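# Swap two tube racks between lab and reception

## Task

r1 begins in the laboratory and r2 in the reception; the connecting door is locked, but a service window is open. Finish with the green rack standing upright on the reception's table with every one of its tubes still inside it, and the grey rack standing on the lab bench. Neither rack nor any tube may touch the floor at any point, and neither robot may tip over or be left leaning. Both racks must stay put without a robot supporting them, so release them and move the robots away at the end.

## Robot and tools

Robots: r1 and r2 are identical Hello Robot Stretch 4 units. Each has an omni-wheel base, a lift on a vertical mast, an arm that telescopes forward, a three-joint wrist and a two-finger gripper. Each is about 1.6 m tall, and its base rim lies within 0.23 m of the base origin. Cameras per robot: <name>_head_camera, <name>_head_left_camera, <name>_head_right_camera and <name>_wrist_camera (for example r1_wrist_camera). A loose object may occasionally get a short shove from outside.

Frames: the base frame sits on the floor under the base centre, with x forward, y left and z up. hand_pose is reported in it: a fixed point between the open fingertips. With all wrist joints at 0 its axes line up with the base frame. The printed hand position may be somewhat off. The odometry frame is the base frame as it was at scene start. Each robot reports only in its own frames, so where the robots are relative to each other can only be judged from images, lidar_m and wrist_depth_mm.

execute_actions: argument "actions" is a list holding one action, or empty (which just reports state and images). An action is an object keyed "r1" and/or "r2". Per robot you may give "base", "joints", or both, plus optional "pace" and "contact_limits"; or else "end_of_arm" by itself. Everything in one action starts at once and may finish at different times. Optional "cameras": a list of camera names, or "all"; omitted or null gives all, [] gives none, and an unknown name refuses the call.
- "base": exactly one key, a relative move counted from where the base last measured itself in the most recent state report. {"translate_m": d}: straight drive, metres, forward positive, -2 to 2. {"strafe_m": d}: sideways, metres, left positive, -2 to 2. {"rotate_rad": d}: turn in place, radians, counter-clockwise from above positive, -3.2 to 3.2.
- "joints": absolute targets by name. lift_m 0 to 1.2 m; arm_m 0 to 0.55 m; wrist_yaw_rad -1.134 to 4.276 (0 points forward, positive turns left, 3.14 is folded back, above 3.4 the arm may obstruct); wrist_pitch_rad -1.117 to 4.259 (0 level, 1.57 pointing down); wrist_roll_rad -1.117 to 4.259 (0 puts both fingers at equal height, positive rolls clockwise seen from behind the gripper); gripper_m -0.038 to 0.141 m, the fingertip gap, where values below 0 press the fingers together. A joint target past its range is clipped and reported; any other bad value or key refuses the call and nothing moves.
- "pace": "slow", "default", "fast" or "max"; base speeds 0.1/0.3/0.4/0.6 m/s and turns 1/2/3/4 rad/s respectively, further capped when lift_m is above 0.2 (down to 0.3 m/s and 1 rad/s at lift_m 1.2).
- "contact_limits": {"arm_m": x}, x from 0 (gentlest) to 0.75 (firmest), default 0.5; the arm halts on meeting that much resistance.
- "end_of_arm": "enable_torque" restarts wrist or gripper motors that switched off.
A part omitted from an action may still be driving toward an earlier target. An action runs 15 s at most.

wait: "seconds" 0 to 10; issues nothing new and returns state and images. zoom_image: "camera" and "region" [x0, y0, x1, y1] in pixels from the top-left, at most 504 by 504, on a camera that had a full image in the last result. finished_scene: "scene" number; ends it irreversibly and reports success. If a result reports a stop, later execute_actions, wait and finished_scene calls in the same reply are skipped.

Results: base_status and joint_status describe how each motion ended: "done" (for the base, wheels turned the commanded amount even if slipping), "off_target" (resting short, maybe still pushing), "contact_stop_at_<key>" (met something; that part then goes slack, so a loaded lift may sink or a base may roll), "limit_stop_at_<name>", "time_out", "torque_fault" (wrist motor overloaded and went limp until enable_torque). "limit_stop_at_tilt" means a lean above 6 degrees; lift, arm and wheels go slack until it lessens. "limit_stop_at_own_body" means a joint nearly hit its own robot; moving away works. It tends to occur with wrist_pitch_rad below -0.2 and wrist_roll_rad below -0.4 or above 4. To unfold at scene start, send lift_m 0.4 with wrist_yaw_rad 0. on_its_own lists uncommanded behaviour; "held at" is the held target. lidar_m: 12 distances in metres, 30-degree sectors, first straight ahead then counter-clockwise (4th left, 7th behind, 10th right); "-" is nothing seen or closer than 0.25 m; it sees from about 0.15 m up, includes table tops and the other robot, may miss glass and thin legs. wrist_depth_mm: 7x7 grid of depths 100 to 2000 mm from top left. base_odometry counts wheel turns; a gap over about 0.1 rad between turned_by_wheels and turned_by_imu suggests a collision or slip. base_tilt in degrees, forward/right positive, with a fixed offset up to about 1.5. motor_effort in percent, bracket is the peak; wheel_0, wheel_1, wheel_2 positive means turning right. Camera intrinsics and T_world_to_cam poses are supplied per camera in OpenCV convention, relative to the carrying robot's base frame, and are slightly inaccurate.

Gripping: command gripper_m smaller than the object's width; tighter pulls it toward the wrist. Neither the gripper reading nor "done" confirms a grasp; look at gripper effort. Fingertips pressed on a surface can jam; raise the lift.

Avoid: robots pressing into each other (a base already touching the other robot presses hard after millimetres); driving or turning with over 1 kg held and arm_m above 0.2, especially fast; steady hard pushes with a high gripper; anything dropping. Identical commands can differ by up to about 3 cm per metre between robots, which matters when sharing a load.

Each tool is called after ">>>" by a JSON object that holds its "fn" and its "kwargs".

## Session

>>> {"fn": "execute_actions", "kwargs": {"actions": []}}

Scene clock: 0.00 s.
r1.base_odometry: x=+0.000 y=+0.000 heading=+0.000 (m, m, rad; r1's odometry frame)
r1.turned_by_wheels: +0.000 (rad since the last result)
r1.turned_by_imu: +0.000 (rad since the last result)
r1.base_tilt: forward=+0.4 right=-0.3 (deg)
r1.lidar_m: 1.13 1.05 2.92 1.02 0.95 0.97 1.05 1.15 1.10 1.23 1.78 3.27
r1.base_status: not commanded
r1.joint_positions: lift_m=+0.139 arm_m=-0.002 wrist_yaw_rad=+3.052 wrist_pitch_rad=-0.005 wrist_roll_rad=+0.016 gripper_m=+0.057
r1.joint_status: not commanded
r1.motor_effort: lift_m=+20 arm_m=+0 wrist_yaw_rad=+0 wrist_pitch_rad=-5 wrist_roll_rad=-1 gripper_m=+1 wheel_0=+0 wheel_1=-1 wheel_2=+1 (%)
r1.hand_pose: x=-0.1106 y=+0.1129 z=+0.3186 quat_wxyz=(+0.045, +0.003, +0.008, +0.999) (m; r1's base frame)
r1.wrist_depth_mm: - 141 1397 1229 1060 931 854 / - 129 1336 1229 1078 931 878 / 103 140 223 1255 1078 931 878 / 131 144 1397 1255 1098 946 891 / 1182 1430 1499 1255 1078 960 891 / 1078 1098 200 1025 917 946 878 / 788 759 768 111 759 723 759
r2.base_odometry: x=+0.000 y=+0.000 heading=+0.000 (m, m, rad; r2's odometry frame)
r2.turned_by_wheels: +0.000 (rad since the last result)
r2.turned_by_imu: +0.000 (rad since the last result)
r2.base_tilt: forward=+0.5 right=-0.1 (deg)
r2.lidar_m: 2.35 0.91 0.94 1.62 2.45 1.36 1.11 1.12 1.32 1.20 1.11 1.13
r2.base_status: not commanded
r2.joint_positions: lift_m=+0.173 arm_m=+0.001 wrist_yaw_rad=+3.220 wrist_pitch_rad=-0.003 wrist_roll_rad=+0.006 gripper_m=+0.057
r2.joint_status: not commanded
r2.motor_effort: lift_m=+20 arm_m=-1 wrist_yaw_rad=-3 wrist_pitch_rad=-7 wrist_roll_rad=-1 gripper_m=-3 wheel_0=+0 wheel_1=+1 wheel_2=+0 (%)
r2.hand_pose: x=-0.1229 y=+0.0645 z=+0.3522 quat_wxyz=(-0.039, +0.001, +0.003, +0.999) (m; r2's base frame)
r2.wrist_depth_mm: - - 137 1308 1366 1464 1499 / - - 133 1308 1336 1397 1499 / - - 123 189 1336 1397 1464 / - 108 133 256 1336 1397 1464 / 180 232 1229 1255 1308 1366 1464 / 188 1182 1205 1255 211 1366 1430 / 188 878 842 1042 904 904 976
pictures: r1_head_camera, r1_head_left_camera, r1_head_right_camera, r1_wrist_camera, r2_head_camera, r2_head_left_camera, r2_head_right_camera, r2_wrist_camera
Images, in order (width x height): r1_head_camera 420x560, r1_head_left_camera 420x672, r1_head_right_camera 420x672, r1_wrist_camera 616x392, r2_head_camera 420x560, r2_head_left_camera 420x672, r2_head_right_camera 420x672, r2_wrist_camera 616x392.

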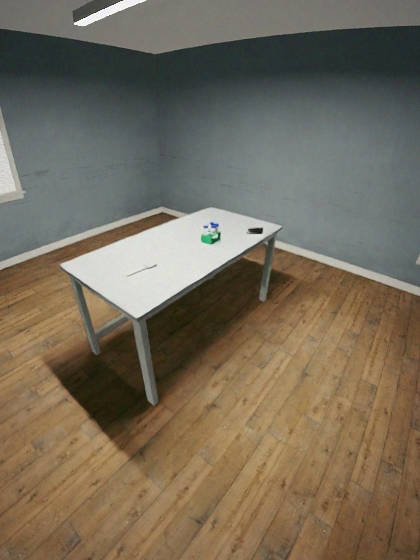

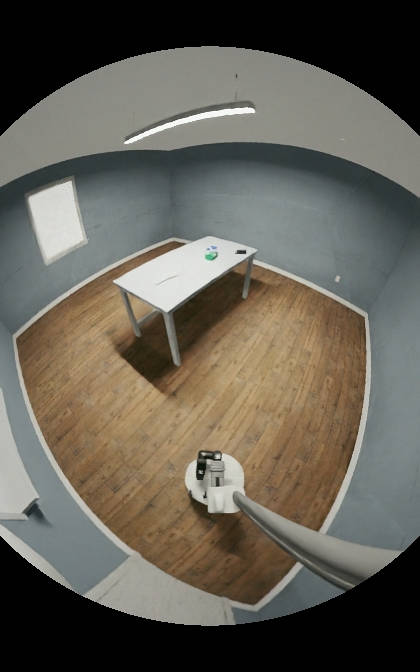

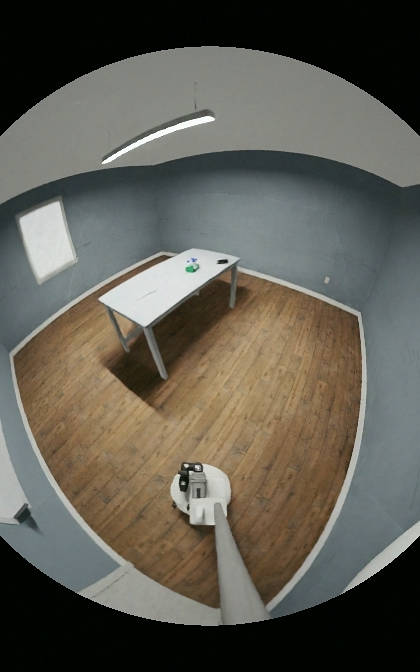

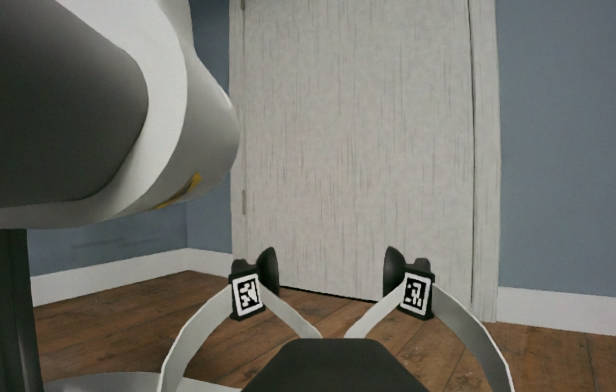

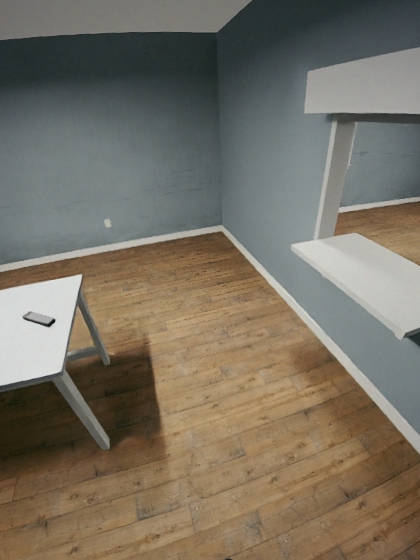

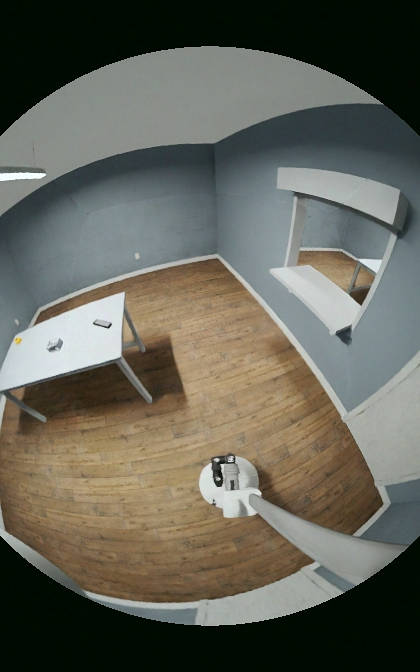

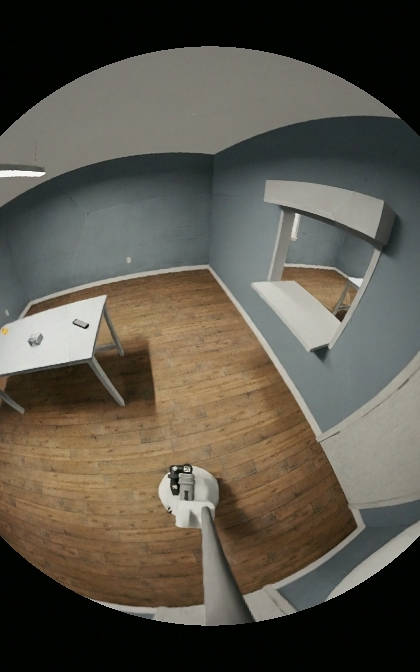

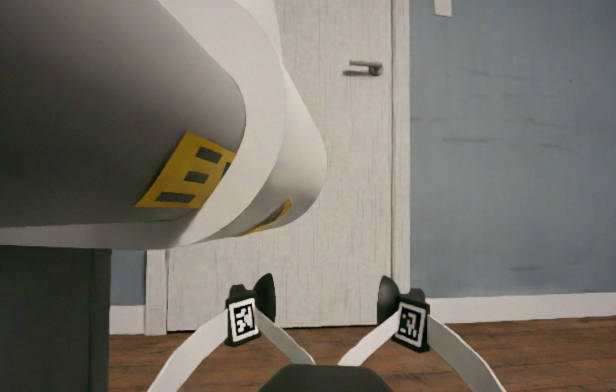

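>>> {"fn": "zoom_image", "kwargs": {"camera": "r1_head_camera", "region": [170, 200, 290, 270]}}

>>> {"fn": "zoom_image", "kwargs": {"camera": "r2_head_left_camera", "region": [0, 290, 140, 400]}}

Region (170, 200, 290, 270) of r1_head_camera's 420x560 image, scaled by 4.200, with more detail than that image has; it fills the top 294 rows of this view, and the rest is white.

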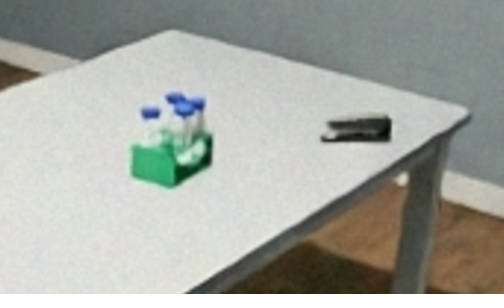

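Region (0, 290, 140, 400) of r2_head_left_camera's 420x672 image, scaled by 3.600, with more detail than that image has; it fills the top 396 rows of this view, and the rest is white.

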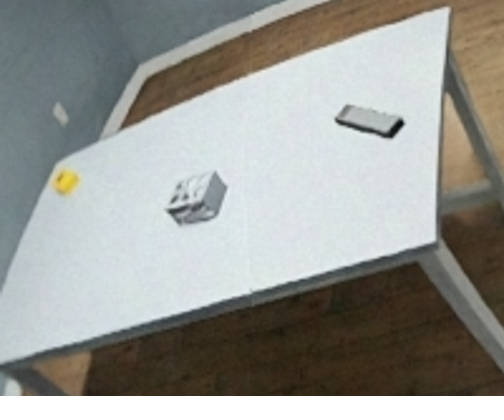

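>>> {"fn": "execute_actions", "kwargs": {"actions": [{"r1":{"base":{"rotate_rad":0.94},"pace":"fast"},"r2":{"base":{"rotate_rad":0.335},"pace":"fast"}}], "cameras": []}}

>>> {"fn": "execute_actions", "kwargs": {"actions": [{"r1":{"base":{"strafe_m":-1.45},"joints":{"lift_m":0.7,"wrist_yaw_rad":0,"gripper_m":0.14},"pace":"max"},"r2":{"base":{"strafe_m":1.02},"joints":{"lift_m":0.7,"wrist_yaw_rad":0,"gripper_m":0.14},"pace":"max"}}], "cameras": ["r1_head_camera","r1_wrist_camera","r2_head_camera","r2_wrist_camera"]}}

Scene clock: 2.27 s.
r1.base_odometry: x=+0.000 y=+0.000 heading=+0.939 (m, m, rad; r1's odometry frame)
r1.turned_by_wheels: +0.939 (rad since the last result)
r1.turned_by_imu: +0.963 (rad since the last result)
r1.base_tilt: forward=+0.5 right=-0.3 (deg)
r1.lidar_m: 3.60 1.13 0.97 0.93 1.01 1.15 1.13 1.19 1.61 3.28 1.22 1.03
r1.base_status: done
r1.joint_positions: lift_m=+0.139 arm_m=-0.002 wrist_yaw_rad=+3.052 wrist_pitch_rad=-0.005 wrist_roll_rad=+0.016 gripper_m=+0.057
r1.joint_status: not commanded
r1.motor_effort: lift_m=+20(20) arm_m=+0(1) wrist_yaw_rad=+0(0) wrist_pitch_rad=-5(4) wrist_roll_rad=+0(1) gripper_m=-2(0) wheel_0=-3(10) wheel_1=-2(11) wheel_2=-1(14) (%)
r1.hand_pose: x=-0.1106 y=+0.1129 z=+0.3186 quat_wxyz=(+0.045, +0.003, +0.008, +0.999) (m; r1's base frame)
r1.wrist_depth_mm: - 141 1255 1255 1255 1308 1255 / - 129 1255 1281 1281 1281 1255 / 103 140 223 1255 1281 1308 1281 / 131 144 1281 1281 1308 1308 1281 / 1255 1255 1281 1308 1308 1308 1308 / 1078 1118 201 1025 931 1042 1025 / 788 759 768 111 750 723 759
r2.base_odometry: x=+0.000 y=+0.000 heading=+0.335 (m, m, rad; r2's odometry frame)
r2.turned_by_wheels: +0.335 (rad since the last result)
r2.turned_by_imu: +0.333 (rad since the last result)
r2.base_tilt: forward=+0.7 right=+0.2 (deg)
r2.lidar_m: 1.37 0.89 1.22 3.07 1.58 1.16 1.12 1.20 1.23 1.17 1.13 1.48
r2.base_status: done
r2.joint_positions: lift_m=+0.173 arm_m=+0.001 wrist_yaw_rad=+3.220 wrist_pitch_rad=-0.003 wrist_roll_rad=+0.006 gripper_m=+0.057
r2.joint_status: not commanded
r2.motor_effort: lift_m=+20(20) arm_m=-1(1) wrist_yaw_rad=-1(3) wrist_pitch_rad=-7(8) wrist_roll_rad=-1(2) gripper_m=-3(4) wheel_0=+0(6) wheel_1=+0(8) wheel_2=+0(7) (%)
r2.hand_pose: x=-0.1229 y=+0.0645 z=+0.3522 quat_wxyz=(-0.039, +0.001, +0.003, +0.999) (m; r2's base frame)
r2.wrist_depth_mm: - - 137 1255 1255 1205 1138 / - - 133 1255 1229 1182 1138 / - - 122 188 1255 1160 1138 / - 108 133 256 1205 1160 1118 / 180 231 1308 1281 1205 1160 1118 / 189 1366 1229 1229 212 1138 1098 / 188 891 854 1042 917 917 991
pictures: none
No camera images: the call's "cameras" was empty. Leave "cameras" out to get every camera's image.

Scene clock: 6.00 s.
r1.base_odometry: x=+1.171 y=-0.856 heading=+0.939 (m, m, rad; r1's odometry frame)
r1.turned_by_wheels: +0.000 (rad since the last result)
r1.turned_by_imu: +0.005 (rad since the last result)
r1.base_tilt: forward=+0.4 right=-0.3 (deg)
r1.lidar_m: 0.81 0.89 2.36 2.40 1.60 1.18 1.12 1.18 1.59 1.82 1.90 0.89
r1.base_status: done
r1.joint_positions: lift_m=+0.700 arm_m=-0.002 wrist_yaw_rad=+0.000 wrist_pitch_rad=-0.005 wrist_roll_rad=+0.016 gripper_m=+0.140
r1.joint_status: all done
r1.motor_effort: lift_m=+20(24) arm_m=+0(1) wrist_yaw_rad=+0(6) wrist_pitch_rad=-2(4) wrist_roll_rad=+0(1) gripper_m=+2(0) wheel_0=-2(17) wheel_1=+2(17) wheel_2=+0(2) (%)
r1.hand_pose: x=+0.4573 y=-0.0874 z=+0.8797 quat_wxyz=(+1.000, +0.008, -0.003, +0.000) (m; r1's base frame)
r1.wrist_depth_mm: - - - - - - - / - - - - - - - / - - - - - - - / - - - - - - - / 878 891 891 878 854 715 809 / 715 707 654 691 640 634 676 / 1983 1464 1983 111 1921 1863 1863
r2.base_odometry: x=-0.335 y=+0.963 heading=+0.335 (m, m, rad; r2's odometry frame)
r2.turned_by_wheels: +0.000 (rad since the last result)
r2.turned_by_imu: -0.001 (rad since the last result)
r2.base_tilt: forward=+0.6 right=+0.0 (deg)
r2.lidar_m: 0.85 0.89 2.10 2.05 1.56 1.15 1.10 1.15 1.62 2.07 2.12 0.89
r2.base_status: done
r2.joint_positions: lift_m=+0.700 arm_m=+0.001 wrist_yaw_rad=+0.000 wrist_pitch_rad=-0.003 wrist_roll_rad=+0.006 gripper_m=+0.140
r2.joint_status: all done
r2.motor_effort: lift_m=+23(28) arm_m=+0(1) wrist_yaw_rad=-2(10) wrist_pitch_rad=-7(7) wrist_roll_rad=+0(1) gripper_m=-1(2) wheel_0=+1(13) wheel_1=-1(15) wheel_2=+0(0) (%)
r2.hand_pose: x=+0.4600 y=-0.0874 z=+0.8788 quat_wxyz=(+1.000, +0.003, -0.001, +0.000) (m; r2's base frame)
r2.wrist_depth_mm: - - - - - - - / - - - - - - - / - - - - - - - / - - - - - - - / - 1308 1397 1138 - - - / 732 691 218 676 627 204 634 / - - - 415 - 1229 1921
pictures: r1_head_camera, r1_wrist_camera, r2_head_camera, r2_wrist_camera
camera_calibration (this result's frames):
r1_wrist_camera: T_world_to_cam=[[0.0524436, -0.998336, -0.0239885, -0.0748311], [-0.0496568, 0.0213849, -0.998537, 0.950412], [0.997389, 0.0535581, -0.0484526, -0.178218], [0, 0, 0, 1]] pos_world=[0.228871, -0.0854859, 0.938592]
r2_wrist_camera: T_world_to_cam=[[0.0380745, -0.999262, 0.00517071, -0.0995218], [0.0328909, -0.00391847, -0.999451, 0.924992], [0.998733, 0.0382236, 0.0327174, -0.26367], [0, 0, 0, 1]] pos_world=[0.236701, -0.0857453, 0.933625]
Images, in order (width x height): r1_head_camera 420x560, r1_wrist_camera 616x392, r2_head_camera 420x560, r2_wrist_camera 616x392.

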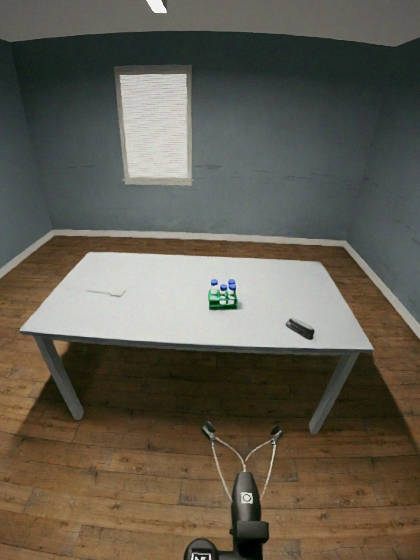

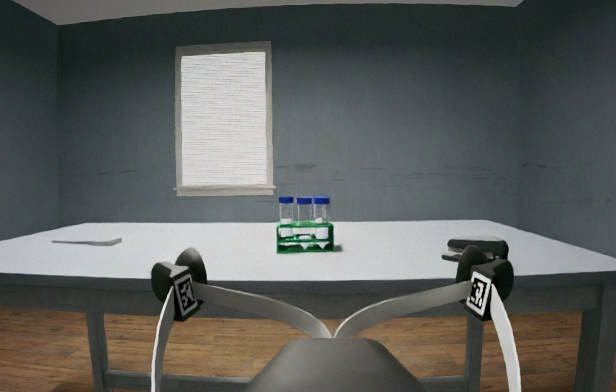

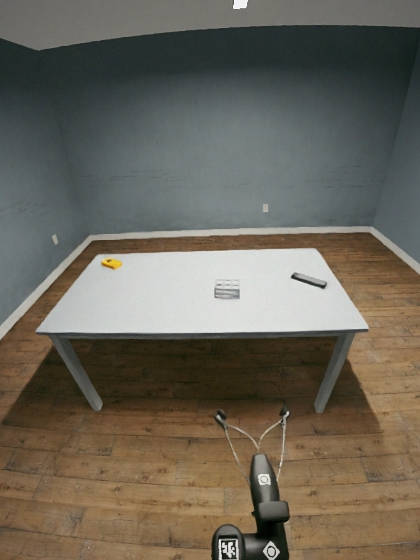

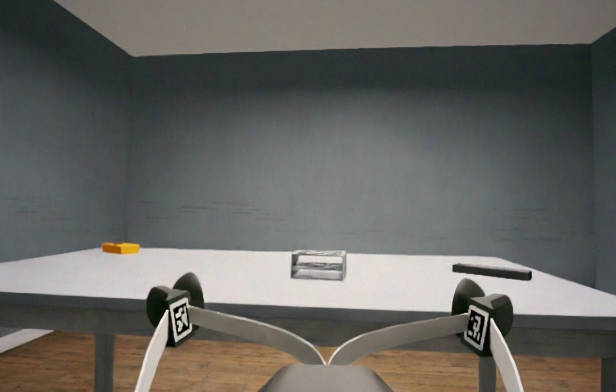

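>>> {"fn": "execute_actions", "kwargs": {"actions": [{"r1":{"base":{"strafe_m":0.052},"joints":{"lift_m":0.66,"arm_m":0.2},"pace":"fast"},"r2":{"base":{"strafe_m":0.055},"joints":{"lift_m":0.66,"wrist_yaw_rad":-0.06,"arm_m":0.2},"pace":"fast"}}], "cameras": []}}

>>> {"fn": "execute_actions", "kwargs": {"actions": [{"r1":{"base":{"translate_m":0.28},"pace":"fast"},"r2":{"base":{"translate_m":0.32},"pace":"fast"}}], "cameras": ["r1_head_camera","r1_wrist_camera","r2_head_camera","r2_wrist_camera"]}}

Scene clock: 8.10 s.
r1.base_odometry: x=+1.129 y=-0.825 heading=+0.939 (m, m, rad; r1's odometry frame)
r1.turned_by_wheels: +0.000 (rad since the last result)
r1.turned_by_imu: +0.000 (rad since the last result)
r1.base_tilt: forward=+0.5 right=-0.2 (deg)
r1.lidar_m: 0.84 0.89 2.28 2.29 1.63 1.17 1.10 1.17 1.58 1.87 1.98 0.89
r1.base_status: done
r1.joint_positions: lift_m=+0.660 arm_m=+0.199 wrist_yaw_rad=+0.000 wrist_pitch_rad=-0.005 wrist_roll_rad=+0.016 gripper_m=+0.140
r1.joint_status: all done
r1.motor_effort: lift_m=+18(17) arm_m=+4(6) wrist_yaw_rad=-1(1) wrist_pitch_rad=-4(3) wrist_roll_rad=-1(0) gripper_m=+0(1) wheel_0=+0(14) wheel_1=-1(13) wheel_2=+0(0) (%)
r1.hand_pose: x=+0.6587 y=-0.0874 z=+0.8399 quat_wxyz=(+1.000, +0.008, -0.003, +0.000) (m; r1's base frame)
r1.wrist_depth_mm: - - - - - - - / - - - - - - - / - - - - - - - / - - - - - - - / 668 676 676 661 654 621 512 / 496 462 449 442 436 430 466 / 1464 1808 1756 111 480 1618 1808
r2.base_odometry: x=-0.353 y=+1.015 heading=+0.335 (m, m, rad; r2's odometry frame)
r2.turned_by_wheels: +0.000 (rad since the last result)
r2.turned_by_imu: +0.001 (rad since the last result)
r2.base_tilt: forward=+0.6 right=+0.1 (deg)
r2.lidar_m: 0.86 0.91 2.05 2.00 1.52 1.15 1.11 1.14 1.61 2.15 2.16 0.89
r2.base_status: done
r2.joint_positions: lift_m=+0.660 arm_m=+0.199 wrist_yaw_rad=-0.060 wrist_pitch_rad=-0.003 wrist_roll_rad=+0.006 gripper_m=+0.140
r2.joint_status: all done
r2.motor_effort: lift_m=+15(21) arm_m=+5(5) wrist_yaw_rad=-4(5) wrist_pitch_rad=-8(7) wrist_roll_rad=-2(1) gripper_m=+1(0) wheel_0=+1(12) wheel_1=-1(11) wheel_2=+0(1) (%)
r2.hand_pose: x=+0.6528 y=-0.1045 z=+0.8394 quat_wxyz=(+1.000, +0.003, -0.002, -0.030) (m; r2's base frame)
r2.wrist_depth_mm: - - - - - - - / - - - - - - - / - - - - - - - / - - - - - - - / 991 1025 1060 1078 1118 1138 - / 500 459 217 477 480 203 484 / 1160 500 492 322 480 477 473
pictures: none
No camera images: the call's "cameras" was empty. Leave "cameras" out to get every camera's image.

Scene clock: 10.20 s.
r1.base_odometry: x=+1.294 y=-0.599 heading=+0.940 (m, m, rad; r1's odometry frame)
r1.turned_by_wheels: +0.001 (rad since the last result)
r1.turned_by_imu: +0.000 (rad since the last result)
r1.base_tilt: forward=+0.4 right=-0.2 (deg)
r1.lidar_m: 0.56 0.59 0.82 2.25 2.02 1.46 1.41 1.47 1.95 1.86 0.79 0.59
r1.base_status: done
r1.joint_positions: lift_m=+0.660 arm_m=+0.199 wrist_yaw_rad=+0.000 wrist_pitch_rad=-0.005 wrist_roll_rad=+0.016 gripper_m=+0.140
r1.joint_status: not commanded
r1.motor_effort: lift_m=+18(18) arm_m=+4(5) wrist_yaw_rad=-1(0) wrist_pitch_rad=-4(4) wrist_roll_rad=-1(1) gripper_m=+1(1) wheel_0=+4(11) wheel_1=+4(10) wheel_2=+0(15) (%)
r1.hand_pose: x=+0.6587 y=-0.0874 z=+0.8399 quat_wxyz=(+1.000, +0.008, -0.003, +0.000) (m; r1's base frame)
r1.wrist_depth_mm: - - - - - - - / - - - - - - - / - - - - - - - / - - - - - - - / 668 676 676 427 504 627 609 / 375 351 327 375 325 310 355 / 273 264 283 111 263 258 -
r2.base_odometry: x=-0.051 y=+1.121 heading=+0.335 (m, m, rad; r2's odometry frame)
r2.turned_by_wheels: +0.000 (rad since the last result)
r2.turned_by_imu: +0.001 (rad since the last result)
r2.base_tilt: forward=+0.6 right=+0.1 (deg)
r2.lidar_m: 0.54 0.59 0.84 1.98 1.96 1.48 1.42 1.47 2.09 2.08 0.77 0.57
r2.base_status: done
r2.joint_positions: lift_m=+0.660 arm_m=+0.199 wrist_yaw_rad=-0.060 wrist_pitch_rad=-0.003 wrist_roll_rad=+0.006 gripper_m=+0.140
r2.joint_status: not commanded
r2.motor_effort: lift_m=+15(16) arm_m=+5(5) wrist_yaw_rad=-2(4) wrist_pitch_rad=-6(8) wrist_roll_rad=-1(1) gripper_m=+0(0) wheel_0=+2(5) wheel_1=+3(9) wheel_2=+1(12) (%)
r2.hand_pose: x=+0.6528 y=-0.1045 z=+0.8394 quat_wxyz=(+1.000, +0.003, -0.002, -0.030) (m; r2's base frame)
r2.wrist_depth_mm: - - - - - - - / - - - - - - - / - - - - - - - / - - - - - - - / - - - - - - - / 449 413 217 407 433 204 484 / 291 276 297 222 283 283 304
pictures: r1_head_camera, r1_wrist_camera, r2_head_camera, r2_wrist_camera
camera_calibration (this result's frames):
r1_wrist_camera: T_world_to_cam=[[0.0525546, -0.99833, -0.0239865, -0.0863876], [-0.0496208, 0.0213794, -0.998539, 0.920625], [0.997384, 0.053668, -0.0484144, -0.380979], [0, 0, 0, 1]] pos_world=[0.430205, -0.0854793, 0.898763]
r2_wrist_camera: T_world_to_cam=[[-0.0220182, -0.999744, 0.00517214, -0.0846422], [0.0326368, -0.0058894, -0.99945, 0.879222], [0.999225, -0.0218373, 0.0327581, -0.460862], [0, 0, 0, 1]] pos_world=[0.429947, -0.0895064, 0.894273]
Images, in order (width x height): r1_head_camera 420x560, r1_wrist_camera 616x392, r2_head_camera 420x560, r2_wrist_camera 616x392.

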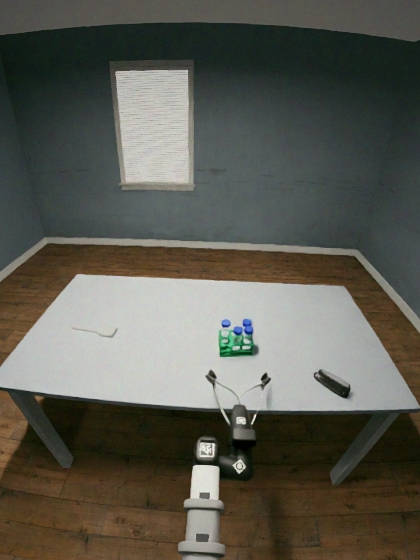

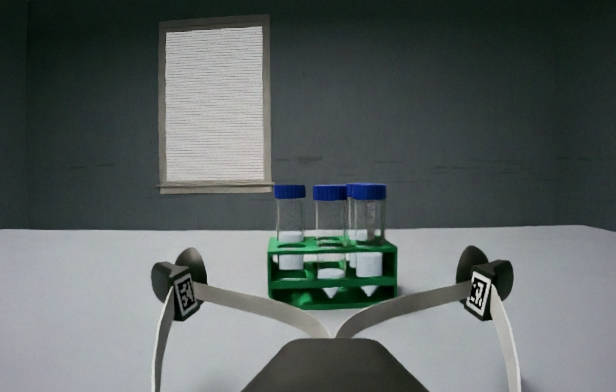

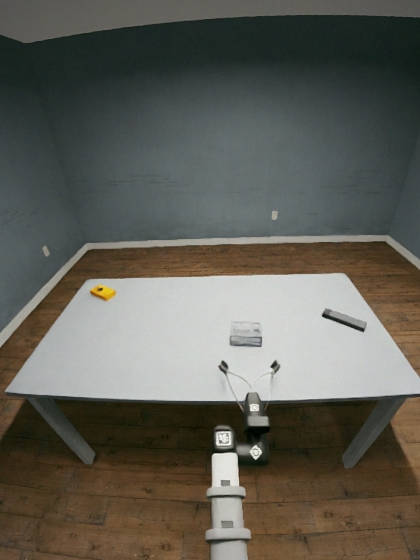

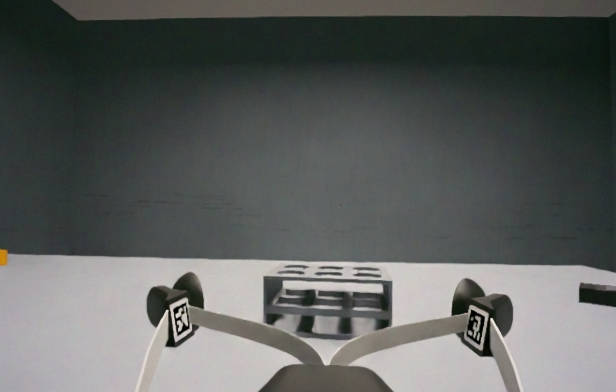

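>>> {"fn": "execute_actions", "kwargs": {"actions": [{"r1":{"joints":{"lift_m":0.63,"arm_m":0.31}},"r2":{"joints":{"lift_m":0.625,"arm_m":0.31}}}], "cameras": ["r1_head_camera","r1_wrist_camera","r2_head_camera","r2_wrist_camera"]}}

>>> {"fn": "zoom_image", "kwargs": {"camera": "r1_head_camera", "region": [180, 300, 300, 420]}}

Scene clock: 11.83 s.
r1.base_odometry: x=+1.294 y=-0.599 heading=+0.939 (m, m, rad; r1's odometry frame)
r1.turned_by_wheels: -0.001 (rad since the last result)
r1.turned_by_imu: +0.024 (rad since the last result)
r1.base_tilt: forward=+0.3 right=-0.2 (deg)
r1.lidar_m: 0.58 0.61 0.88 2.24 2.02 1.47 1.41 1.44 1.97 1.87 0.79 0.59
r1.base_status: not commanded
r1.joint_positions: lift_m=+0.630 arm_m=+0.289 wrist_yaw_rad=+0.000 wrist_pitch_rad=-0.010 wrist_roll_rad=+0.016 gripper_m=+0.140
r1.joint_status: arm_m contact_stop (moved +0.090 of +0.111); the others done
r1.on_its_own: arm_m is slack since a contact_stop (your +0.310 is given up)
r1.motor_effort: lift_m=+17(22) arm_m=+0(23) wrist_yaw_rad=+1(53) wrist_pitch_rad=+8(32) wrist_roll_rad=+0(4) gripper_m=+2(0) wheel_0=-1(8) wheel_1=+0(7) wheel_2=-1(11) (%)
r1.hand_pose: x=+0.7484 y=-0.0874 z=+0.8114 quat_wxyz=(+1.000, +0.008, -0.005, +0.000) (m; r1's base frame)
r1.wrist_depth_mm: - - - - - - - / - - - - - - - / - - - - - - - / - - - - - - - / 554 559 559 343 307 512 504 / 304 285 265 285 264 253 290 / 221 213 229 111 213 208 -
r2.base_odometry: x=-0.051 y=+1.120 heading=+0.335 (m, m, rad; r2's odometry frame)
r2.turned_by_wheels: +0.000 (rad since the last result)
r2.turned_by_imu: +0.026 (rad since the last result)
r2.base_tilt: forward=+0.7 right=+0.0 (deg)
r2.lidar_m: 0.55 0.59 0.88 1.97 1.92 1.45 1.41 1.48 2.16 2.10 0.74 0.58
r2.base_status: not commanded
r2.joint_positions: lift_m=+0.626 arm_m=+0.270 wrist_yaw_rad=-0.064 wrist_pitch_rad=-0.002 wrist_roll_rad=+0.006 gripper_m=+0.140
r2.joint_status: arm_m contact_stop (moved +0.071 of +0.111); the others done
r2.on_its_own: arm_m is slack since a contact_stop (your +0.310 is given up)
r2.motor_effort: lift_m=+19(19) arm_m=+0(26) wrist_yaw_rad=+12(57) wrist_pitch_rad=-11(26) wrist_roll_rad=-1(6) gripper_m=-1(1) wheel_0=+1(10) wheel_1=+3(9) wheel_2=-3(13) (%)
r2.hand_pose: x=+0.7231 y=-0.1058 z=+0.8043 quat_wxyz=(+0.999, +0.003, -0.001, -0.032) (m; r2's base frame)
r2.wrist_depth_mm: - - - - - - - / - - - - - - - / - - - - - - - / - - - - - - - / 707 732 750 615 634 - - / 325 300 217 307 294 204 349 / 211 200 216 183 206 206 220
pictures: r1_head_camera, r1_wrist_camera, r2_head_camera, r2_wrist_camera
camera_calibration (this result's frames):
r1_wrist_camera: T_world_to_cam=[[0.0523926, -0.998345, -0.0237048, -0.0919728], [-0.045261, 0.0213391, -0.998747, 0.893503], [0.9976, 0.0533998, -0.044068, -0.475565], [0, 0, 0, 1]] pos_world=[0.519683, -0.0854921, 0.869246]
r2_wrist_camera: T_world_to_cam=[[-0.0265264, -0.999634, 0.0052487, -0.0809774], [0.0314053, -0.00608131, -0.999488, 0.842756], [0.999155, -0.026348, 0.0315552, -0.529484], [0, 0, 0, 1]] pos_world=[0.500422, -0.0897736, 0.859458]
Images, in order (width x height): r1_head_camera 420x560, r1_wrist_camera 616x392, r2_head_camera 420x560, r2_wrist_camera 616x392.

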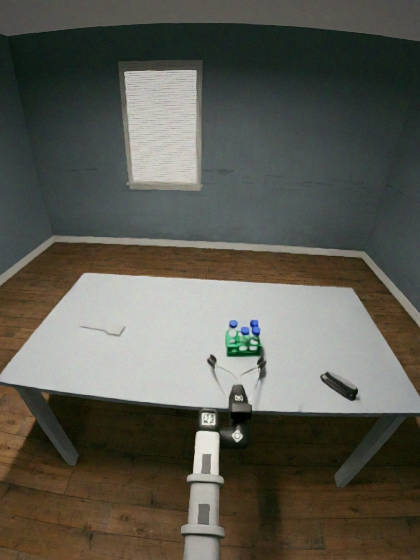

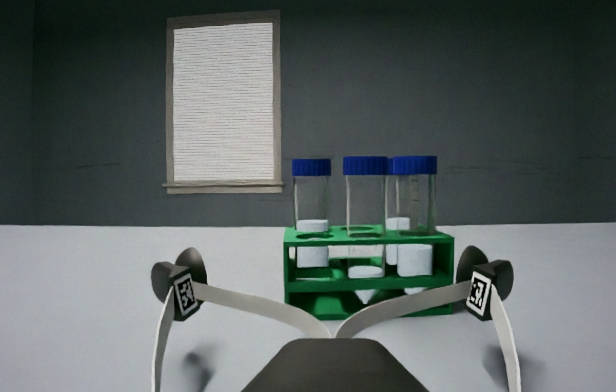

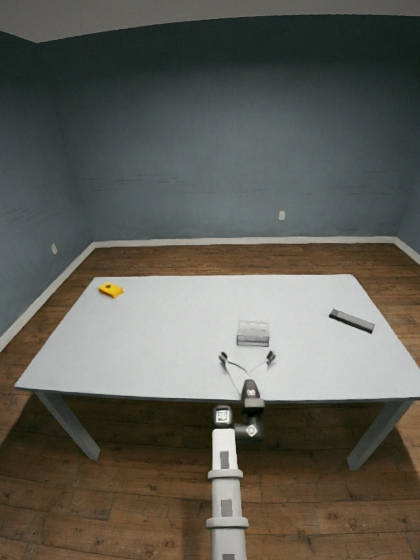

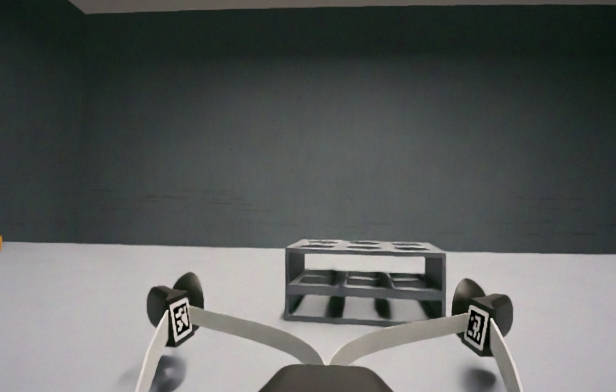

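Region (180, 300, 300, 420) of r1_head_camera's 420x560 image, scaled by 4.200, with more detail than that image has.

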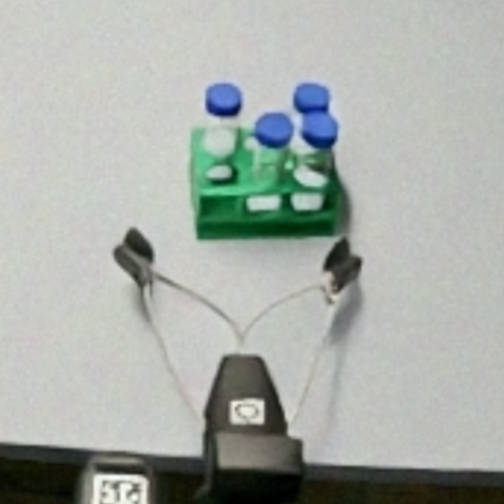

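>>> {"fn": "execute_actions", "kwargs": {"actions": [{"r1":{"joints":{"lift_m":0.745,"arm_m":0.275},"pace":"fast"},"r2":{"joints":{"lift_m":0.742,"arm_m":0.255},"pace":"fast"}}], "cameras": []}}

>>> {"fn": "execute_actions", "kwargs": {"actions": [{"r1":{"base":{"rotate_rad":-0.031},"joints":{"wrist_pitch_rad":0.4,"arm_m":0.32}},"r2":{"base":{"rotate_rad":-0.035},"joints":{"wrist_pitch_rad":0.4,"arm_m":0.31}}}], "cameras": ["r1_head_camera","r1_wrist_camera","r2_head_camera","r2_wrist_camera"]}}

Scene clock: 13.30 s.
r1.base_odometry: x=+1.294 y=-0.599 heading=+0.939 (m, m, rad; r1's odometry frame)
r1.turned_by_wheels: +0.000 (rad since the last result)
r1.turned_by_imu: +0.000 (rad since the last result)
r1.base_tilt: forward=+0.4 right=-0.2 (deg)
r1.lidar_m: 0.59 0.60 0.85 2.20 2.00 1.47 1.40 1.47 1.96 1.89 0.80 0.60
r1.base_status: not commanded
r1.joint_positions: lift_m=+0.745 arm_m=+0.276 wrist_yaw_rad=+0.000 wrist_pitch_rad=-0.005 wrist_roll_rad=+0.016 gripper_m=+0.140
r1.joint_status: all done
r1.motor_effort: lift_m=+22(23) arm_m=-4(6) wrist_yaw_rad=+0(0) wrist_pitch_rad=-3(6) wrist_roll_rad=+0(0) gripper_m=+3(0) wheel_0=-1(1) wheel_1=+0(0) wheel_2=-1(1) (%)
r1.hand_pose: x=+0.7352 y=-0.0874 z=+0.9246 quat_wxyz=(+1.000, +0.008, -0.003, +0.000) (m; r1's base frame)
r1.wrist_depth_mm: - - - - - - - / - - - - - - - / - - - - - - - / - - - - - - - / - - - - - - - / 615 574 539 539 329 512 580 / 449 433 462 111 322 421 430
r2.base_odometry: x=-0.051 y=+1.121 heading=+0.335 (m, m, rad; r2's odometry frame)
r2.turned_by_wheels: +0.000 (rad since the last result)
r2.turned_by_imu: +0.001 (rad since the last result)
r2.base_tilt: forward=+0.6 right=-0.1 (deg)
r2.lidar_m: 0.55 0.59 0.86 1.97 1.90 1.47 1.40 1.46 2.16 2.10 0.74 0.55
r2.base_status: not commanded
r2.joint_positions: lift_m=+0.742 arm_m=+0.256 wrist_yaw_rad=-0.060 wrist_pitch_rad=-0.003 wrist_roll_rad=+0.006 gripper_m=+0.140
r2.joint_status: all done
r2.motor_effort: lift_m=+24(26) arm_m=-5(6) wrist_yaw_rad=-2(8) wrist_pitch_rad=-9(12) wrist_roll_rad=-2(1) gripper_m=+0(1) wheel_0=+1(1) wheel_1=+3(3) wheel_2=-1(3) (%)
r2.hand_pose: x=+0.7095 y=-0.1046 z=+0.9206 quat_wxyz=(+1.000, +0.003, -0.001, -0.030) (m; r2's base frame)
r2.wrist_depth_mm: - - - - - - - / - - - - - - - / - - - - - - - / - - - - - - - / - - - - - - - / 732 676 218 778 788 204 788 / 477 452 488 273 353 459 496
pictures: none
No camera images: the call's "cameras" was empty. Leave "cameras" out to get every camera's image.

Scene clock: 14.33 s.
r1.base_odometry: x=+1.294 y=-0.599 heading=+0.909 (m, m, rad; r1's odometry frame)
r1.turned_by_wheels: -0.030 (rad since the last result)
r1.turned_by_imu: -0.031 (rad since the last result)
r1.base_tilt: forward=+0.4 right=-0.2 (deg)
r1.lidar_m: 0.58 0.60 0.82 2.22 2.03 1.49 1.40 1.44 1.97 1.89 0.87 0.60
r1.base_status: done
r1.joint_positions: lift_m=+0.745 arm_m=+0.319 wrist_yaw_rad=+0.000 wrist_pitch_rad=+0.402 wrist_roll_rad=+0.016 gripper_m=+0.140
r1.joint_status: all done
r1.motor_effort: lift_m=+21(23) arm_m=+5(8) wrist_yaw_rad=+0(2) wrist_pitch_rad=-2(2) wrist_roll_rad=-1(1) gripper_m=+2(2) wheel_0=+3(7) wheel_1=+3(7) wheel_2=+3(6) (%)
r1.hand_pose: x=+0.7556 y=-0.0874 z=+0.8103 quat_wxyz=(+0.980, +0.008, +0.200, -0.002) (m; r1's base frame)
r1.wrist_depth_mm: - - - - - - - / - - - - - - - / 661 634 603 517 343 574 574 / 449 436 427 314 301 410 402 / 334 334 319 296 298 315 312 / 270 260 250 267 246 236 254 / 230 224 232 111 220 217 -
r2.base_odometry: x=-0.051 y=+1.121 heading=+0.300 (m, m, rad; r2's odometry frame)
r2.turned_by_wheels: -0.035 (rad since the last result)
r2.turned_by_imu: -0.034 (rad since the last result)
r2.base_tilt: forward=+0.4 right=-0.1 (deg)
r2.lidar_m: 0.57 0.58 0.84 1.95 1.95 1.48 1.41 1.46 2.09 2.10 0.77 0.57
r2.base_status: done
r2.joint_positions: lift_m=+0.742 arm_m=+0.309 wrist_yaw_rad=-0.060 wrist_pitch_rad=+0.402 wrist_roll_rad=+0.006 gripper_m=+0.140
r2.joint_status: all done
r2.motor_effort: lift_m=+24(24) arm_m=+5(6) wrist_yaw_rad=-2(2) wrist_pitch_rad=-5(4) wrist_roll_rad=-1(2) gripper_m=+1(1) wheel_0=+0(5) wheel_1=+1(8) wheel_2=+2(6) (%)
r2.hand_pose: x=+0.7398 y=-0.1032 z=+0.8071 quat_wxyz=(+0.979, +0.009, +0.199, -0.030) (m; r2's base frame)
r2.wrist_depth_mm: - - - - - - - / - - - - - - - / - - - - - - - / 500 500 496 496 459 488 492 / 357 357 357 310 297 355 353 / 277 267 218 277 278 200 274 / 227 220 228 191 219 218 225
pictures: r1_head_camera, r1_wrist_camera, r2_head_camera, r2_wrist_camera
camera_calibration (this result's frames):
r1_wrist_camera: T_world_to_cam=[[0.0385935, -0.998341, -0.0427189, -0.0665245], [-0.44086, 0.0213536, -0.897322, 1.10947], [0.896746, 0.0534638, -0.439305, -0.0863382], [0, 0, 0, 1]] pos_world=[0.569111, -0.0854894, 0.954778]
r2_wrist_camera: T_world_to_cam=[[-0.0229788, -0.999685, -0.0100479, -0.0681804], [-0.362648, 0.017701, -0.931758, 1.08432], [0.931643, -0.0177668, -0.362941, -0.176962], [0, 0, 0, 1]] pos_world=[0.556524, -0.0904964, 0.945408]
Images, in order (width x height): r1_head_camera 420x560, r1_wrist_camera 616x392, r2_head_camera 420x560, r2_wrist_camera 616x392.

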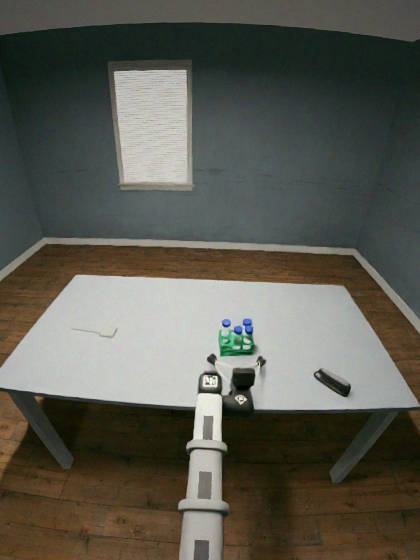

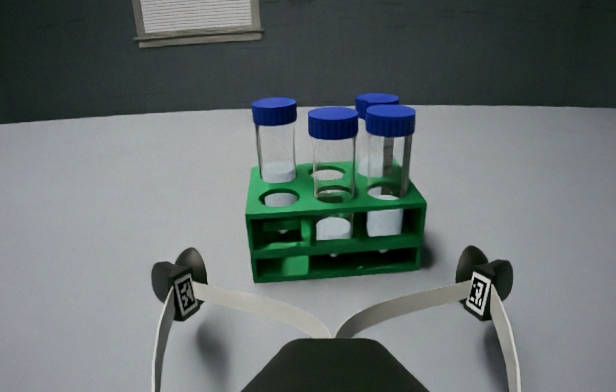

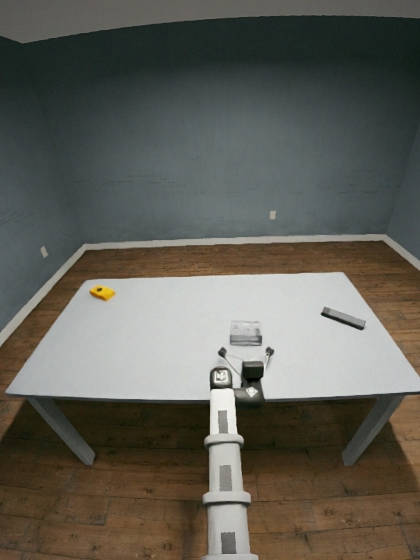

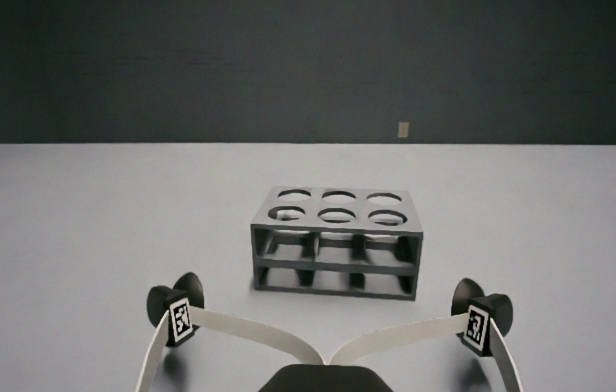

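>>> {"fn": "execute_actions", "kwargs": {"actions": [{"r1":{"base":{"strafe_m":-0.003},"joints":{"arm_m":0.39},"pace":"slow"},"r2":{"base":{"strafe_m":-0.007},"joints":{"arm_m":0.385},"pace":"slow"}}], "cameras": ["r1_head_camera","r1_wrist_camera","r2_head_camera","r2_wrist_camera"]}}

Scene clock: 16.53 s.
r1.base_odometry: x=+1.296 y=-0.601 heading=+0.909 (m, m, rad; r1's odometry frame)
r1.turned_by_wheels: +0.000 (rad since the last result)
r1.turned_by_imu: +0.001 (rad since the last result)
r1.base_tilt: forward=+0.4 right=-0.2 (deg)
r1.lidar_m: 0.57 0.59 0.80 2.21 2.03 1.48 1.41 1.44 1.97 1.86 0.88 0.58
r1.base_status: done
r1.joint_positions: lift_m=+0.745 arm_m=+0.389 wrist_yaw_rad=+0.000 wrist_pitch_rad=+0.402 wrist_roll_rad=+0.016 gripper_m=+0.140
r1.joint_status: all done
r1.motor_effort: lift_m=+22(22) arm_m=+5(5) wrist_yaw_rad=+0(0) wrist_pitch_rad=-3(4) wrist_roll_rad=-1(0) gripper_m=+1(1) wheel_0=+4(8) wheel_1=-4(8) wheel_2=+1(3) (%)
r1.hand_pose: x=+0.8256 y=-0.0874 z=+0.8102 quat_wxyz=(+0.980, +0.008, +0.200, -0.002) (m; r1's base frame)
r1.wrist_depth_mm: - - - - - - - / - - - - - - - / 661 634 564 512 225 574 569 / 445 436 430 278 253 410 404 / 336 334 248 239 229 315 310 / 268 259 216 229 230 218 253 / 229 224 225 111 220 217 -
r2.base_odometry: x=-0.049 y=+1.114 heading=+0.301 (m, m, rad; r2's odometry frame)
r2.turned_by_wheels: +0.000 (rad since the last result)
r2.turned_by_imu: +0.001 (rad since the last result)
r2.base_tilt: forward=+0.3 right=+0.1 (deg)
r2.lidar_m: 0.56 0.59 0.83 1.98 1.97 1.48 1.40 1.46 2.08 2.10 0.77 0.58
r2.base_status: done
r2.joint_positions: lift_m=+0.742 arm_m=+0.384 wrist_yaw_rad=-0.060 wrist_pitch_rad=+0.402 wrist_roll_rad=+0.006 gripper_m=+0.140
r2.joint_status: all done
r2.motor_effort: lift_m=+24(24) arm_m=+5(6) wrist_yaw_rad=-3(0) wrist_pitch_rad=-5(6) wrist_roll_rad=+0(3) gripper_m=+0(0) wheel_0=+4(7) wheel_1=-3(8) wheel_2=+0(2) (%)
r2.hand_pose: x=+0.8148 y=-0.1032 z=+0.8071 quat_wxyz=(+0.979, +0.009, +0.199, -0.030) (m; r2's base frame)
r2.wrist_depth_mm: - - - - - - - / - - - - - - - / - - - - - - - / 500 500 496 496 492 492 492 / 357 359 338 273 250 353 353 / 278 265 208 231 202 200 274 / 227 220 227 187 213 217 224
pictures: r1_head_camera, r1_wrist_camera, r2_head_camera, r2_wrist_camera
camera_calibration (this result's frames):
r1_wrist_camera: T_world_to_cam=[[0.0385895, -0.998341, -0.0427224, -0.0692202], [-0.440941, 0.0213538, -0.897282, 1.14033], [0.896706, 0.0534638, -0.439386, -0.149006], [0, 0, 0, 1]] pos_world=[0.639104, -0.0854894, 0.954771]
r2_wrist_camera: T_world_to_cam=[[-0.0230092, -0.999685, -0.0100511, -0.0664374], [-0.362728, 0.0177166, -0.931727, 1.11152], [0.931611, -0.0177924, -0.363022, -0.246732], [0, 0, 0, 1]] pos_world=[0.631511, -0.0904988, 0.945401]
Images, in order (width x height): r1_head_camera 420x560, r1_wrist_camera 616x392, r2_head_camera 420x560, r2_wrist_camera 616x392.

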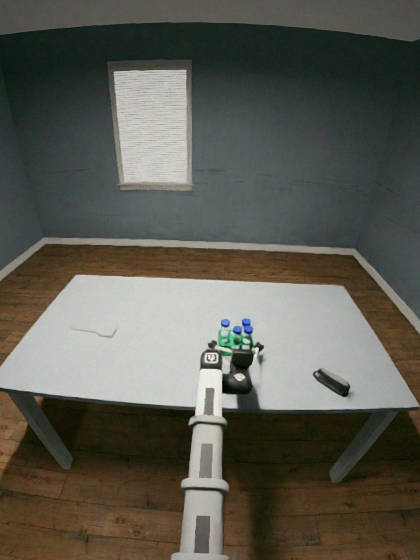

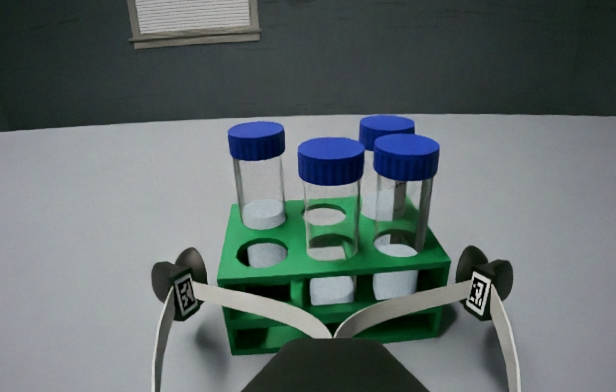

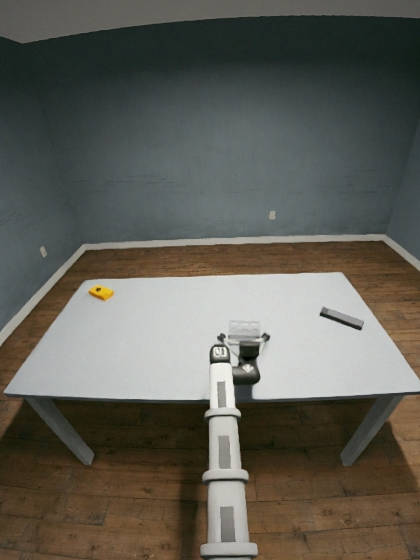

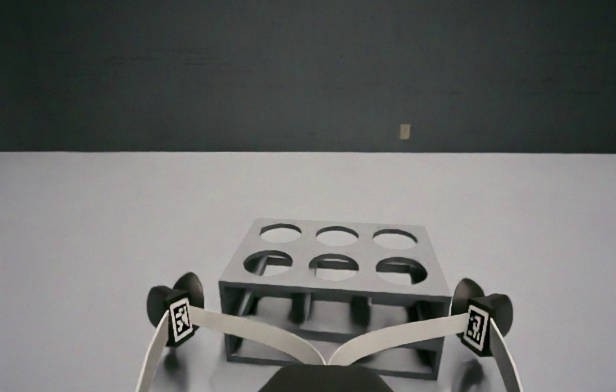

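>>> {"fn": "execute_actions", "kwargs": {"actions": [{"r1":{"joints":{"arm_m":0.41,"lift_m":0.738},"pace":"slow"},"r2":{"joints":{"arm_m":0.405,"lift_m":0.738},"pace":"slow"}}], "cameras": ["r1_wrist_camera","r2_wrist_camera"]}}

Scene clock: 17.77 s.
r1.base_odometry: x=+1.296 y=-0.601 heading=+0.909 (m, m, rad; r1's odometry frame)
r1.turned_by_wheels: +0.000 (rad since the last result)
r1.turned_by_imu: +0.000 (rad since the last result)
r1.base_tilt: forward=+0.4 right=-0.3 (deg)
r1.lidar_m: 0.57 0.58 0.79 2.23 2.03 1.49 1.38 1.46 1.97 1.88 0.83 0.60
r1.base_status: not commanded
r1.joint_positions: lift_m=+0.738 arm_m=+0.409 wrist_yaw_rad=+0.000 wrist_pitch_rad=+0.402 wrist_roll_rad=+0.016 gripper_m=+0.140
r1.joint_status: all done
r1.motor_effort: lift_m=+17(21) arm_m=+5(4) wrist_yaw_rad=+0(0) wrist_pitch_rad=-3(4) wrist_roll_rad=+0(0) gripper_m=+0(1) wheel_0=+4(4) wheel_1=-4(4) wheel_2=+0(0) (%)
r1.hand_pose: x=+0.8456 y=-0.0874 z=+0.8036 quat_wxyz=(+0.980, +0.008, +0.200, -0.002) (m; r1's base frame)
r1.wrist_depth_mm: - - - - - - - / - - - - - - - / 634 609 539 229 186 554 549 / 427 421 413 364 242 392 392 / 324 322 235 227 216 301 300 / 258 250 202 214 208 208 244 / 222 216 218 111 211 210 -
r2.base_odometry: x=-0.049 y=+1.114 heading=+0.301 (m, m, rad; r2's odometry frame)
r2.turned_by_wheels: +0.000 (rad since the last result)
r2.turned_by_imu: +0.000 (rad since the last result)
r2.base_tilt: forward=+0.7 right=+0.0 (deg)
r2.lidar_m: 0.54 0.58 0.85 1.98 1.97 1.45 1.42 1.49 2.08 2.10 0.79 0.56
r2.base_status: not commanded
r2.joint_positions: lift_m=+0.738 arm_m=+0.404 wrist_yaw_rad=-0.060 wrist_pitch_rad=+0.402 wrist_roll_rad=+0.006 gripper_m=+0.140
r2.joint_status: all done
r2.motor_effort: lift_m=+14(24) arm_m=+6(6) wrist_yaw_rad=-3(4) wrist_pitch_rad=-6(6) wrist_roll_rad=-1(1) gripper_m=+0(1) wheel_0=+4(4) wheel_1=-2(2) wheel_2=+0(0) (%)
r2.hand_pose: x=+0.8348 y=-0.1032 z=+0.8039 quat_wxyz=(+0.979, +0.009, +0.199, -0.030) (m; r2's base frame)
r2.wrist_depth_mm: - - - - - - - / - - - - - - - / - - - - - - - / 492 492 488 488 488 484 484 / 351 351 332 258 249 347 345 / 273 260 194 235 197 198 270 / 222 214 211 181 203 206 220
pictures: r1_wrist_camera, r2_wrist_camera
camera_calibration (this result's frames):
r1_wrist_camera: T_world_to_cam=[[0.0385882, -0.998341, -0.0427253, -0.0702714], [-0.441013, 0.0213527, -0.897247, 1.1432], [0.896671, 0.0534656, -0.439457, -0.169757], [0, 0, 0, 1]] pos_world=[0.659094, -0.0854892, 0.948132]
r2_wrist_camera: T_world_to_cam=[[-0.0230421, -0.999684, -0.0100524, -0.0659895], [-0.362763, 0.0177304, -0.931713, 1.11579], [0.931597, -0.017822, -0.363057, -0.266479], [0, 0, 0, 1]] pos_world=[0.651499, -0.0905013, 0.942189]
Images, in order (width x height): r1_wrist_camera 616x392, r2_wrist_camera 616x392.

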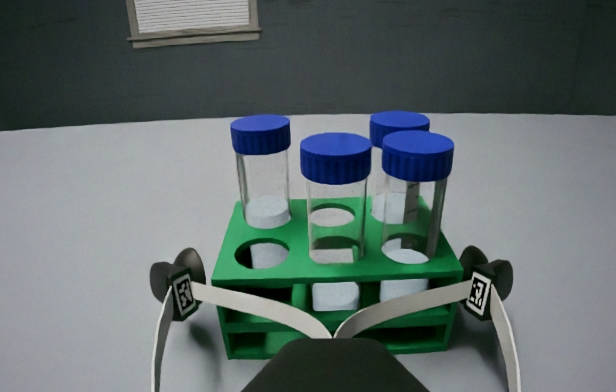

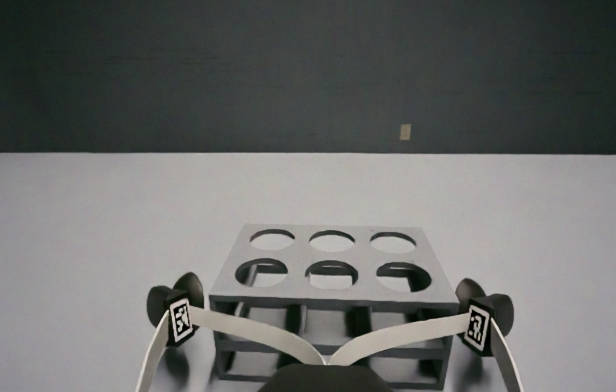

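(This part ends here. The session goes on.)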